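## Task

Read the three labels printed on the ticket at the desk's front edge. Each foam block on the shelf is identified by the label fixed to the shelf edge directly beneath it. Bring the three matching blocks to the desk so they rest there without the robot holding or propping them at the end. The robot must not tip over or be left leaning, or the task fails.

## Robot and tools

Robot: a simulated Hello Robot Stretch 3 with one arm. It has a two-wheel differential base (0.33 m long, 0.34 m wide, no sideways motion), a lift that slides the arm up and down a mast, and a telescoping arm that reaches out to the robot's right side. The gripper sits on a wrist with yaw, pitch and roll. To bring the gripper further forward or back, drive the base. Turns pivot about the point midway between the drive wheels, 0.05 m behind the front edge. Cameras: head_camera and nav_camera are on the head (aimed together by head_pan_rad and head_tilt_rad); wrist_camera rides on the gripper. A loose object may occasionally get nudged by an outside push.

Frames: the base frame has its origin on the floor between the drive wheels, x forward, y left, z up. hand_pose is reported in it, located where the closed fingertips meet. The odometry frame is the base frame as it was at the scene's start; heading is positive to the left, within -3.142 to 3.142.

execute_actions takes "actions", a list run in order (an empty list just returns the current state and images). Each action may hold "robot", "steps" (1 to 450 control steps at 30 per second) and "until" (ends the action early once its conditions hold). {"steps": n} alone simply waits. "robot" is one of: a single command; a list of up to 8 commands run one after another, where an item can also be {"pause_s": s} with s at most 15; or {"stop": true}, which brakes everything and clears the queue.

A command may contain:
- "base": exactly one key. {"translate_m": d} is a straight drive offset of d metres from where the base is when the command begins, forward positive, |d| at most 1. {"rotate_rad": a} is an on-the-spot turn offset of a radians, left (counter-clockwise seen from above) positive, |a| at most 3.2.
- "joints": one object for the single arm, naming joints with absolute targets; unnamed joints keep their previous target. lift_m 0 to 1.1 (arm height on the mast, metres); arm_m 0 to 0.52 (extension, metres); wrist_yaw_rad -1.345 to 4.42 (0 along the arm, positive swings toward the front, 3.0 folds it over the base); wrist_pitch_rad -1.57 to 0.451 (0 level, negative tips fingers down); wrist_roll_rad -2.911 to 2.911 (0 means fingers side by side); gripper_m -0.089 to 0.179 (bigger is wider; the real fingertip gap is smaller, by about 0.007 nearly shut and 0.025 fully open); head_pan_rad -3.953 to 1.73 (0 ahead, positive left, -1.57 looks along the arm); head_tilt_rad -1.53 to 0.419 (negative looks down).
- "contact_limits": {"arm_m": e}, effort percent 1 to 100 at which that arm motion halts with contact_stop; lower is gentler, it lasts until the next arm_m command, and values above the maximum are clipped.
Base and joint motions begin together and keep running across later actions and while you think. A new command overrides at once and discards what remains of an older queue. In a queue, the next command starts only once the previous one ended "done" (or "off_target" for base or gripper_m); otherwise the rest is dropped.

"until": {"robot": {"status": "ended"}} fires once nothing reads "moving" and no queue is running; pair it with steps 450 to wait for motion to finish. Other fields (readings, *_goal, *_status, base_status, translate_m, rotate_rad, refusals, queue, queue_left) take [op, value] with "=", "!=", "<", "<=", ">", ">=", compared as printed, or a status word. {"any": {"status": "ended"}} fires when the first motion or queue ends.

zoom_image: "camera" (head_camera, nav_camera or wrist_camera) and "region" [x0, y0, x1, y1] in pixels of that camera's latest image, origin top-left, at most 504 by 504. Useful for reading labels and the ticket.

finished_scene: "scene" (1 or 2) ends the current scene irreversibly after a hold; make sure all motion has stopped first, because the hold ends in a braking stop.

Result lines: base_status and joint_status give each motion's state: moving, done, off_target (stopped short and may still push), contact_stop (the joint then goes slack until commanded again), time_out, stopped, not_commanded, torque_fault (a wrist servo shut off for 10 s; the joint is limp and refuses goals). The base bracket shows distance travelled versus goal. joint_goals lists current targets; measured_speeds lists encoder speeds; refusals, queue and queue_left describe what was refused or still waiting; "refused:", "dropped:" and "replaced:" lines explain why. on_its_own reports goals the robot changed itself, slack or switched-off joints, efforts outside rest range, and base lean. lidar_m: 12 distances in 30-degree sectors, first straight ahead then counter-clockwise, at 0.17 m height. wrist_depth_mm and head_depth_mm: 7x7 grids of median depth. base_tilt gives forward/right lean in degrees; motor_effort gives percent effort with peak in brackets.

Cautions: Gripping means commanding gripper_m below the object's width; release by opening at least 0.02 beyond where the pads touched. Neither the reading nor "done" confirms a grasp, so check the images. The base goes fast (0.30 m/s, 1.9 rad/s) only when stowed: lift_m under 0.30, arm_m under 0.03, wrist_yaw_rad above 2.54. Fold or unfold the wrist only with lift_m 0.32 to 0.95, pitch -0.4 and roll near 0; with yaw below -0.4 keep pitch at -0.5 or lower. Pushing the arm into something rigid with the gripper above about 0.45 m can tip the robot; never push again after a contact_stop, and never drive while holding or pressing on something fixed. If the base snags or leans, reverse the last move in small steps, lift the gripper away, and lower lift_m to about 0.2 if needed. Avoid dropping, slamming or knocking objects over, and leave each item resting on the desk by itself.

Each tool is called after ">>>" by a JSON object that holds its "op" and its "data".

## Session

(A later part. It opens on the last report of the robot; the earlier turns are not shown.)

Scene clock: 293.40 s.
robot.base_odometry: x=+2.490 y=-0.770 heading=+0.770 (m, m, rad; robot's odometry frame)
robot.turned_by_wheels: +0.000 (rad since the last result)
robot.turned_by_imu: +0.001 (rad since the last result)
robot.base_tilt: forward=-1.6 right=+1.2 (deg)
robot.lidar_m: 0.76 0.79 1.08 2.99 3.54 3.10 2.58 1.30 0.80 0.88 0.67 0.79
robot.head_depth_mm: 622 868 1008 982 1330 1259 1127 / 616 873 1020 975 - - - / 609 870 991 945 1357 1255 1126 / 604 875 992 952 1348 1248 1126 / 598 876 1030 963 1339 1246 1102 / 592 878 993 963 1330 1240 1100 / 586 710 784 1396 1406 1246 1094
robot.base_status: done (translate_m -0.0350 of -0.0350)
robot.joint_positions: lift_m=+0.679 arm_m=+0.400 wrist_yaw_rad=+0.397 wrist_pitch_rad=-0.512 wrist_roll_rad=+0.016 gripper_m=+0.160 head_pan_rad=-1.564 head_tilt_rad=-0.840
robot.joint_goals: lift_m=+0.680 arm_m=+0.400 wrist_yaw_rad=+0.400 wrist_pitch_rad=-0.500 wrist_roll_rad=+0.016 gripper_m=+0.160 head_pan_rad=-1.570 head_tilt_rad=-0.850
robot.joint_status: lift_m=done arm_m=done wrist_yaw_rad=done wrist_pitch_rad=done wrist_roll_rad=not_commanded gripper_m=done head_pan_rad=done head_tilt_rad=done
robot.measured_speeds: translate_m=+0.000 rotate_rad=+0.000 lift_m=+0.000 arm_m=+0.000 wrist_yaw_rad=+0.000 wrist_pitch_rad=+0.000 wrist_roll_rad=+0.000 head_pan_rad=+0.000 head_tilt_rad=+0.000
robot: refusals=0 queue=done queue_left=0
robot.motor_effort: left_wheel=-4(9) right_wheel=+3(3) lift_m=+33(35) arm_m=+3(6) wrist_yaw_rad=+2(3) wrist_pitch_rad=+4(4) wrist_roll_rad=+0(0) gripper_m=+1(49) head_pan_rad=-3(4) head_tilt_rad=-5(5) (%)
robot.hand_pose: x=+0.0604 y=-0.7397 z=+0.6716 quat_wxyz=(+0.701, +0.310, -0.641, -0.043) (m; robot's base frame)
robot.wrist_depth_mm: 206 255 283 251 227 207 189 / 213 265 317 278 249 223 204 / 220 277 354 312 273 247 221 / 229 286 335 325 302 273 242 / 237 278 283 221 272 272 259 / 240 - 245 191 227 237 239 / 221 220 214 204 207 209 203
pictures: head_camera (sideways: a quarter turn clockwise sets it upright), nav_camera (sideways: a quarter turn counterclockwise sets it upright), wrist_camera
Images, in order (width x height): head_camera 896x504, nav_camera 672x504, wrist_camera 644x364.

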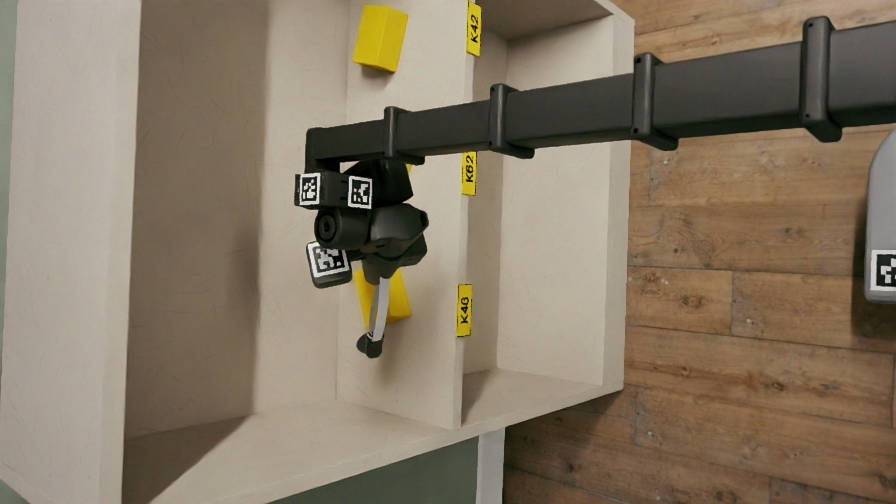

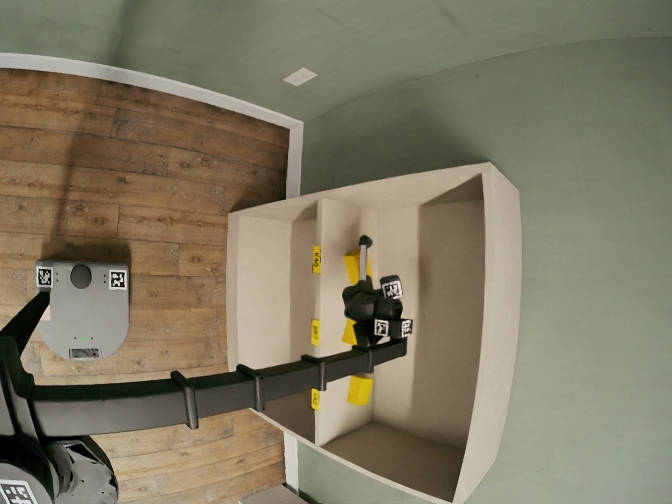

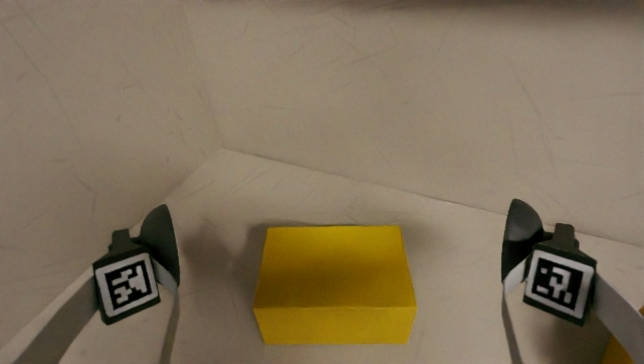

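>>> {"op": "execute_actions", "data": {"actions": [{"robot":[{"base":{"translate_m":0.01},"joints":{"arm_m":0.417,"lift_m":0.615}}],"steps":450,"until":{"robot":{"status":"ended"}}}]}}

Scene clock: 298.23 s.
robot.base_odometry: x=+2.498 y=-0.763 heading=+0.770 (m, m, rad; robot's odometry frame)
robot.turned_by_wheels: +0.000 (rad since the last result)
robot.turned_by_imu: +0.001 (rad since the last result)
robot.base_tilt: forward=-1.7 right=+1.3 (deg)
robot.lidar_m: 0.75 0.78 1.07 2.96 3.54 3.13 2.59 1.31 0.81 0.88 0.66 0.78
robot.head_depth_mm: 623 866 1010 977 1344 1259 1123 / 615 871 1029 978 1353 - - / 610 871 1014 1394 1348 1253 1128 / 605 875 1015 1401 1350 1252 1128 / 598 876 1022 960 1338 1244 1104 / 593 857 995 962 1339 1247 1101 / 587 680 802 1395 1416 1238 1096
robot.base_status: done (translate_m +0.0100 of +0.0100)
robot.joint_positions: lift_m=+0.616 arm_m=+0.417 wrist_yaw_rad=+0.397 wrist_pitch_rad=-0.512 wrist_roll_rad=+0.016 gripper_m=+0.160 head_pan_rad=-1.564 head_tilt_rad=-0.840
robot.joint_goals: lift_m=+0.615 arm_m=+0.417 wrist_yaw_rad=+0.400 wrist_pitch_rad=-0.500 wrist_roll_rad=+0.016 gripper_m=+0.160 head_pan_rad=-1.570 head_tilt_rad=-0.850
robot.joint_status: lift_m=done arm_m=done wrist_yaw_rad=done wrist_pitch_rad=done wrist_roll_rad=not_commanded gripper_m=done head_pan_rad=done head_tilt_rad=done
robot.measured_speeds: translate_m=+0.000 rotate_rad=+0.000 lift_m=+0.000 arm_m=+0.000 wrist_yaw_rad=+0.000 wrist_pitch_rad=+0.000 wrist_roll_rad=+0.000 head_pan_rad=+0.000 head_tilt_rad=+0.000
robot: refusals=0 queue=done queue_left=0
robot.motor_effort: left_wheel=-3(5) right_wheel=+2(6) lift_m=+12(32) arm_m=+3(7) wrist_yaw_rad=+2(2) wrist_pitch_rad=+4(4) wrist_roll_rad=+0(0) gripper_m=+1(0) head_pan_rad=-4(3) head_tilt_rad=-5(5) (%)
robot.hand_pose: x=+0.0604 y=-0.7567 z=+0.6078 quat_wxyz=(+0.701, +0.310, -0.641, -0.043) (m; robot's base frame)
robot.wrist_depth_mm: 198 245 262 233 211 193 176 / 205 254 295 261 231 208 190 / 212 264 286 272 253 230 207 / 219 239 236 163 166 225 215 / 206 210 189 139 137 194 188 / 182 - 143 131 131 167 169 / - 155 152 148 147 148 144
pictures: head_camera (sideways: a quarter turn clockwise sets it upright), nav_camera (sideways: a quarter turn counterclockwise sets it upright), wrist_camera
Images, in order (width x height): head_camera 896x504, nav_camera 672x504, wrist_camera 644x364.

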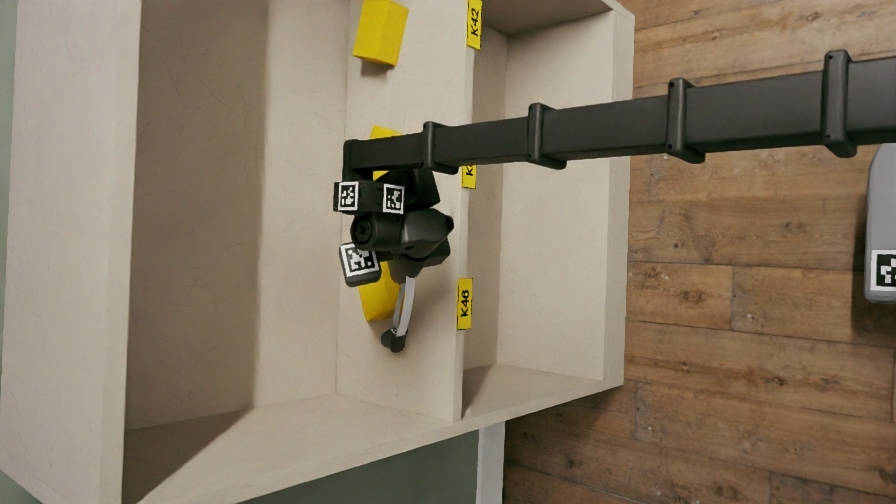

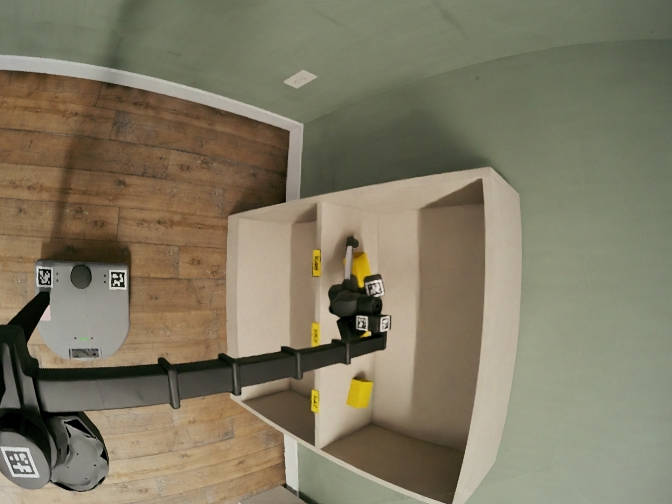

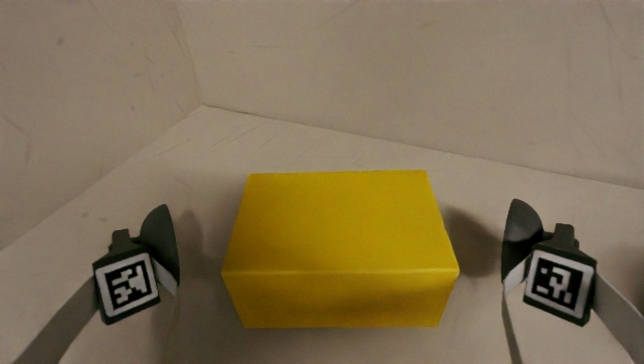

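>>> {"op": "execute_actions", "data": {"actions": [{"robot":[{"joints":{"gripper_m":0.04}},{"joints":{"lift_m":0.65}},{"joints":{"arm_m":0}}],"steps":450,"until":{"robot":{"status":"ended"}}}]}}

Scene clock: 306.90 s.
robot.base_odometry: x=+2.498 y=-0.763 heading=+0.770 (m, m, rad; robot's odometry frame)
robot.turned_by_wheels: +0.000 (rad since the last result)
robot.turned_by_imu: +0.001 (rad since the last result)
robot.base_tilt: forward=-1.7 right=+1.3 (deg)
robot.lidar_m: 0.75 0.78 1.07 2.95 3.54 3.12 2.59 1.31 0.81 0.88 0.66 0.78
robot.head_depth_mm: 623 872 1012 980 1336 1267 1115 / 615 874 1032 978 1357 1292 - / 609 875 1016 962 1357 1285 - / 605 876 1021 965 1346 1296 - / 599 876 1020 962 1316 1207 1108 / 592 857 996 961 1337 1239 1105 / 588 681 796 1395 1405 1241 1096
robot.base_status: done (translate_m +0.0100 of +0.0100)
robot.joint_positions: lift_m=+0.649 arm_m=+0.003 wrist_yaw_rad=+0.398 wrist_pitch_rad=-0.514 wrist_roll_rad=+0.016 gripper_m=+0.050 head_pan_rad=-1.564 head_tilt_rad=-0.840
robot.joint_goals: lift_m=+0.650 arm_m=+0.000 wrist_yaw_rad=+0.400 wrist_pitch_rad=-0.500 wrist_roll_rad=+0.016 gripper_m=+0.049 head_pan_rad=-1.570 head_tilt_rad=-0.850
robot.joint_status: lift_m=done arm_m=done wrist_yaw_rad=done wrist_pitch_rad=done wrist_roll_rad=not_commanded gripper_m=done head_pan_rad=done head_tilt_rad=done
robot.measured_speeds: translate_m=+0.000 rotate_rad=+0.000 lift_m=+0.000 arm_m=+0.000 wrist_yaw_rad=+0.000 wrist_pitch_rad=+0.000 wrist_roll_rad=+0.000 head_pan_rad=+0.000 head_tilt_rad=+0.000
robot: refusals=0 queue=done queue_left=0
robot.on_its_own: gripper_m is held at +0.049, not at your +0.040, by its stall guard, which is not easing now
robot.motor_effort: left_wheel=-4(5) right_wheel=+2(5) lift_m=+35(37) arm_m=-4(4) wrist_yaw_rad=+2(2) wrist_pitch_rad=+4(4) wrist_roll_rad=+0(0) gripper_m=-19(95) head_pan_rad=-3(4) head_tilt_rad=-6(5) (%)
robot.hand_pose: x=+0.0604 y=-0.3425 z=+0.6411 quat_wxyz=(+0.701, +0.311, -0.640, -0.044) (m; robot's base frame)
robot.wrist_depth_mm: 629 784 804 513 560 519 484 / 633 813 889 457 428 418 384 / 669 857 - 628 720 630 348 / 695 870 - 165 170 707 638 / 710 902 142 140 138 773 708 / 737 869 139 135 134 - 733 / 734 775 745 738 717 665 633
pictures: head_camera (sideways: a quarter turn clockwise sets it upright), nav_camera (sideways: a quarter turn counterclockwise sets it upright), wrist_camera
Images, in order (width x height): head_camera 896x504, nav_camera 672x504, wrist_camera 644x364.

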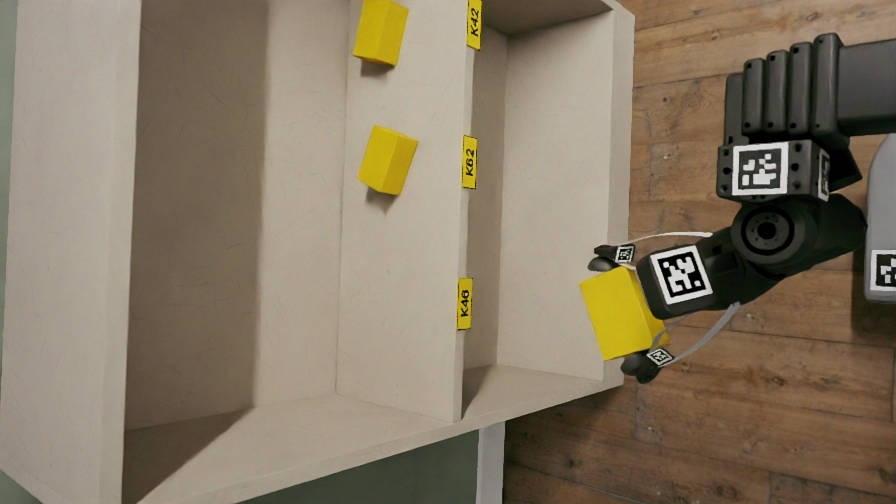

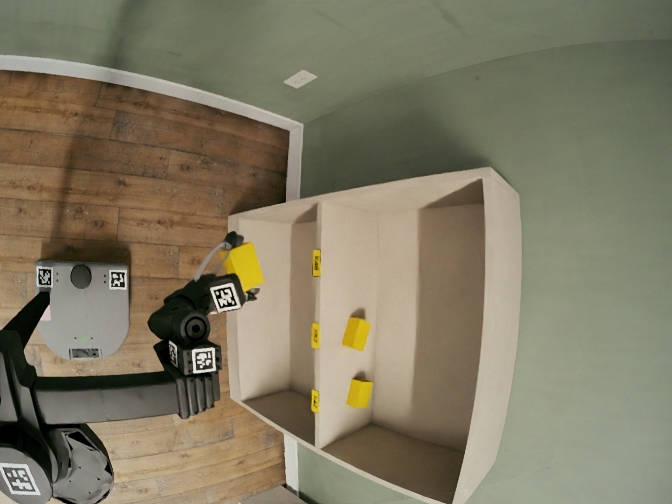

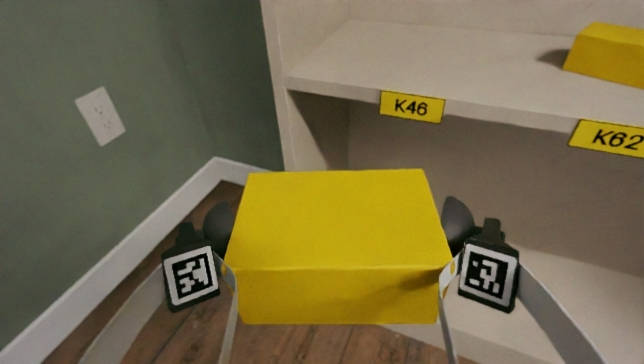

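dx 1.31, dy 2.39: angle 1.07, distance 2.73.

>>> {"op": "execute_actions", "data": {"actions": [{"robot":[{"joints":{"wrist_yaw_rad":2.7,"wrist_pitch_rad":-0.2,"lift_m":0.29},"base":{"rotate_rad":-1.072}},{"base":{"translate_m":-1}},{"base":{"translate_m":-1}},{"base":{"translate_m":-0.73}},{"base":{"rotate_rad":-2.09}},{"joints":{"lift_m":1.01,"wrist_yaw_rad":0,"wrist_pitch_rad":-0.5,"head_tilt_rad":-0.5}},{"joints":{"arm_m":0.42}},{"joints":{"lift_m":0.988}}],"steps":450,"until":{"robot":{"status":"ended"}}},{"steps":450,"until":{"robot":{"status":"ended"}}},{"steps":450,"until":{"robot":{"status":"ended"}}}]}}

Scene clock: 343.20 s.
robot.base_odometry: x=-0.109 y=+0.049 heading=-2.392 (m, m, rad; robot's odometry frame)
robot.turned_by_wheels: -3.162 (rad since the last result)
robot.turned_by_imu: -3.134 (rad since the last result)
robot.base_tilt: forward=-1.6 right=+1.4 (deg)
robot.lidar_m: 1.68 1.76 2.42 2.97 2.92 2.14 2.06 2.08 1.05 0.86 0.92 1.41
robot.head_depth_mm: 1189 1331 - 1709 1817 1527 1259 / 1181 1308 922 812 1799 1522 1251 / 1205 1302 - 805 1781 1474 1254 / 1210 1330 1029 1656 1769 1493 1248 / 1218 1336 1021 1254 1192 1455 1252 / 1213 1344 1005 1235 1172 1449 1241 / 1216 1333 994 1662 1778 1479 1230
robot.base_status: done (rotate_rad -2.0898 of -2.0900)
robot.joint_positions: lift_m=+0.989 arm_m=+0.420 wrist_yaw_rad=+0.002 wrist_pitch_rad=-0.514 wrist_roll_rad=+0.017 gripper_m=+0.050 head_pan_rad=-1.564 head_tilt_rad=-0.507
robot.joint_goals: lift_m=+0.988 arm_m=+0.420 wrist_yaw_rad=+0.000 wrist_pitch_rad=-0.500 wrist_roll_rad=+0.017 gripper_m=+0.049 head_pan_rad=-1.570 head_tilt_rad=-0.500
robot.joint_status: lift_m=done arm_m=done wrist_yaw_rad=done wrist_pitch_rad=done wrist_roll_rad=not_commanded gripper_m=done head_pan_rad=done head_tilt_rad=done
robot.measured_speeds: translate_m=+0.000 rotate_rad=+0.000 lift_m=+0.000 arm_m=+0.000 wrist_yaw_rad=+0.000 wrist_pitch_rad=+0.000 wrist_roll_rad=+0.000 head_pan_rad=+0.000 head_tilt_rad=+0.000
robot: refusals=0 queue=done queue_left=0
robot.on_its_own: gripper_m is held at +0.049, not at your +0.040, by its stall guard, which is not easing now
robot.motor_effort: left_wheel=+3(9) right_wheel=-3(7) lift_m=+12(37) arm_m=+3(3) wrist_yaw_rad=-1(4) wrist_pitch_rad=+4(8) wrist_roll_rad=+0(0) gripper_m=-19(19) head_pan_rad=-3(3) head_tilt_rad=+3(26) (%)
robot.hand_pose: x=-0.0210 y=-0.7758 z=+0.9803 quat_wxyz=(+0.679, +0.179, -0.689, -0.181) (m; robot's base frame)
robot.wrist_depth_mm: 553 530 516 500 485 457 450 / 393 381 373 363 351 343 330 / 304 296 291 287 278 275 265 / 247 242 240 165 170 228 224 / 208 207 142 140 138 199 191 / 180 179 139 135 134 - 168 / 159 157 153 152 150 150 149
pictures: head_camera (sideways: a quarter turn clockwise sets it upright), nav_camera (sideways: a quarter turn counterclockwise sets it upright), wrist_camera
Images, in order (width x height): head_camera 896x504, nav_camera 672x504, wrist_camera 644x364.

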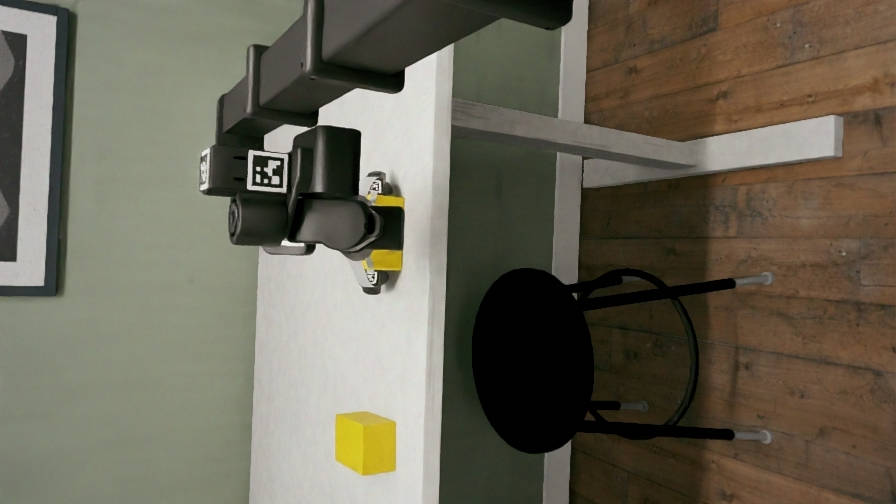

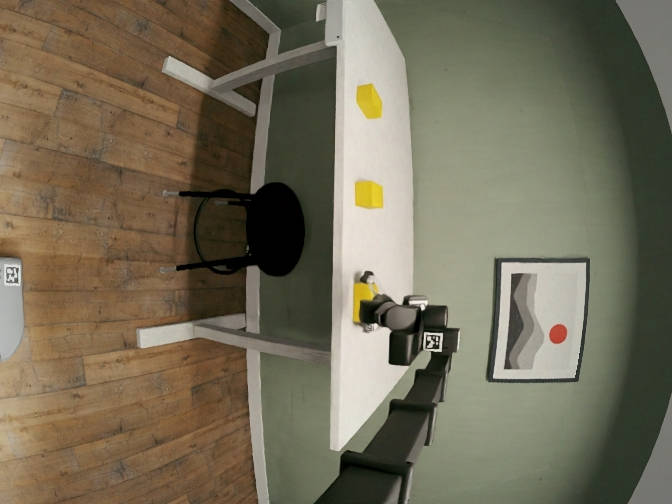

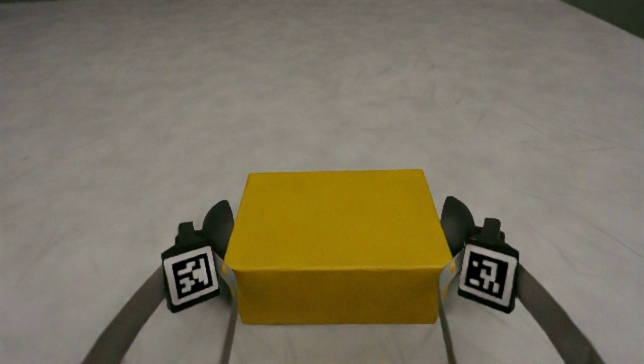

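>>> {"op": "execute_actions", "data": {"actions": [{"robot":[{"joints":{"gripper_m":0.16}},{"joints":{"arm_m":0.28,"lift_m":1.02}}],"steps":450,"until":{"robot":{"status":"ended"}}}]}}

>>> {"op": "finished_scene", "data": {"scene": 2}}

Scene clock: 353.00 s.
robot.base_odometry: x=-0.109 y=+0.049 heading=-2.392 (m, m, rad; robot's odometry frame)
robot.turned_by_wheels: +0.000 (rad since the last result)
robot.turned_by_imu: +0.001 (rad since the last result)
robot.base_tilt: forward=-1.7 right=+1.3 (deg)
robot.lidar_m: 1.68 1.76 2.42 2.97 2.93 2.14 2.06 2.09 1.06 0.86 0.92 1.41
robot.head_depth_mm: 1187 1299 - 1678 1823 1518 1267 / 1185 1290 - 981 1776 1518 1250 / 1204 1306 - 1691 1782 1470 1253 / 1214 1319 1026 1695 1782 1503 1253 / 1217 1330 1019 1256 1188 1461 1240 / 1216 1335 1008 1235 1170 1453 1239 / 1211 1336 994 1659 1782 1476 1233
robot.base_status: done (rotate_rad -2.0898 of -2.0900)
robot.joint_positions: lift_m=+1.019 arm_m=+0.280 wrist_yaw_rad=+0.002 wrist_pitch_rad=-0.514 wrist_roll_rad=+0.017 gripper_m=+0.160 head_pan_rad=-1.564 head_tilt_rad=-0.507
robot.joint_goals: lift_m=+1.020 arm_m=+0.280 wrist_yaw_rad=+0.000 wrist_pitch_rad=-0.500 wrist_roll_rad=+0.017 gripper_m=+0.160 head_pan_rad=-1.570 head_tilt_rad=-0.500
robot.joint_status: lift_m=done arm_m=done wrist_yaw_rad=done wrist_pitch_rad=done wrist_roll_rad=not_commanded gripper_m=done head_pan_rad=done head_tilt_rad=done
robot.measured_speeds: translate_m=+0.000 rotate_rad=+0.000 lift_m=+0.000 arm_m=+0.000 wrist_yaw_rad=+0.000 wrist_pitch_rad=+0.000 wrist_roll_rad=+0.000 head_pan_rad=+0.000 head_tilt_rad=+0.000
robot: refusals=0 queue=done queue_left=0
robot.motor_effort: left_wheel=+2(3) right_wheel=-3(4) lift_m=+34(37) arm_m=-4(2) wrist_yaw_rad=-1(0) wrist_pitch_rad=+4(4) wrist_roll_rad=+0(0) gripper_m=+1(84) head_pan_rad=-3(4) head_tilt_rad=+4(3) (%)
robot.hand_pose: x=-0.0210 y=-0.6366 z=+1.0111 quat_wxyz=(+0.679, +0.179, -0.689, -0.181) (m; robot's base frame)
robot.wrist_depth_mm: 666 647 614 596 571 557 874 / 468 462 451 440 428 412 403 / 300 355 349 260 319 326 321 / 285 293 287 274 274 275 270 / 250 256 246 249 244 241 239 / - - 663 - - - - / - - - - - - -
pictures: head_camera (sideways: a quarter turn clockwise sets it upright), nav_camera (sideways: a quarter turn counterclockwise sets it upright), wrist_camera
Images, in order (width x height): head_camera 896x504, nav_camera 672x504, wrist_camera 644x364.

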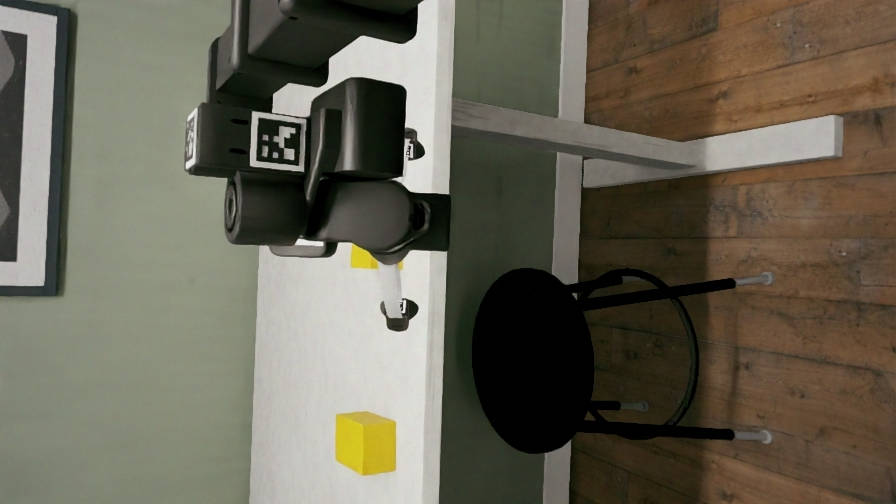

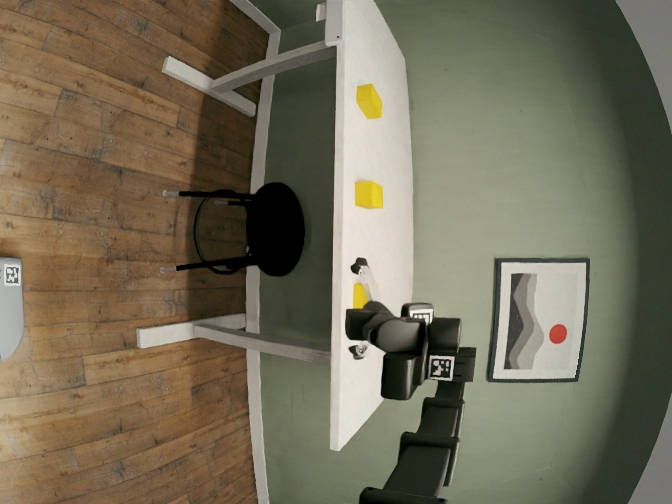

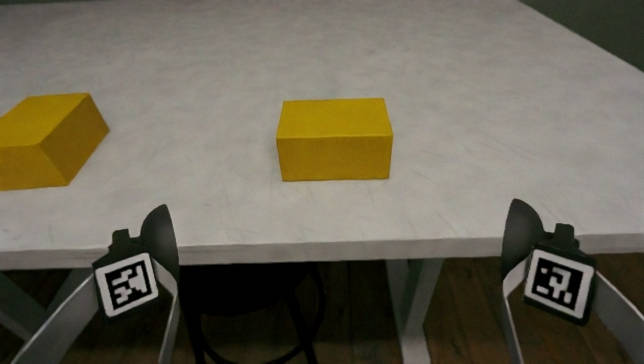

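The scene is finished: the task was done.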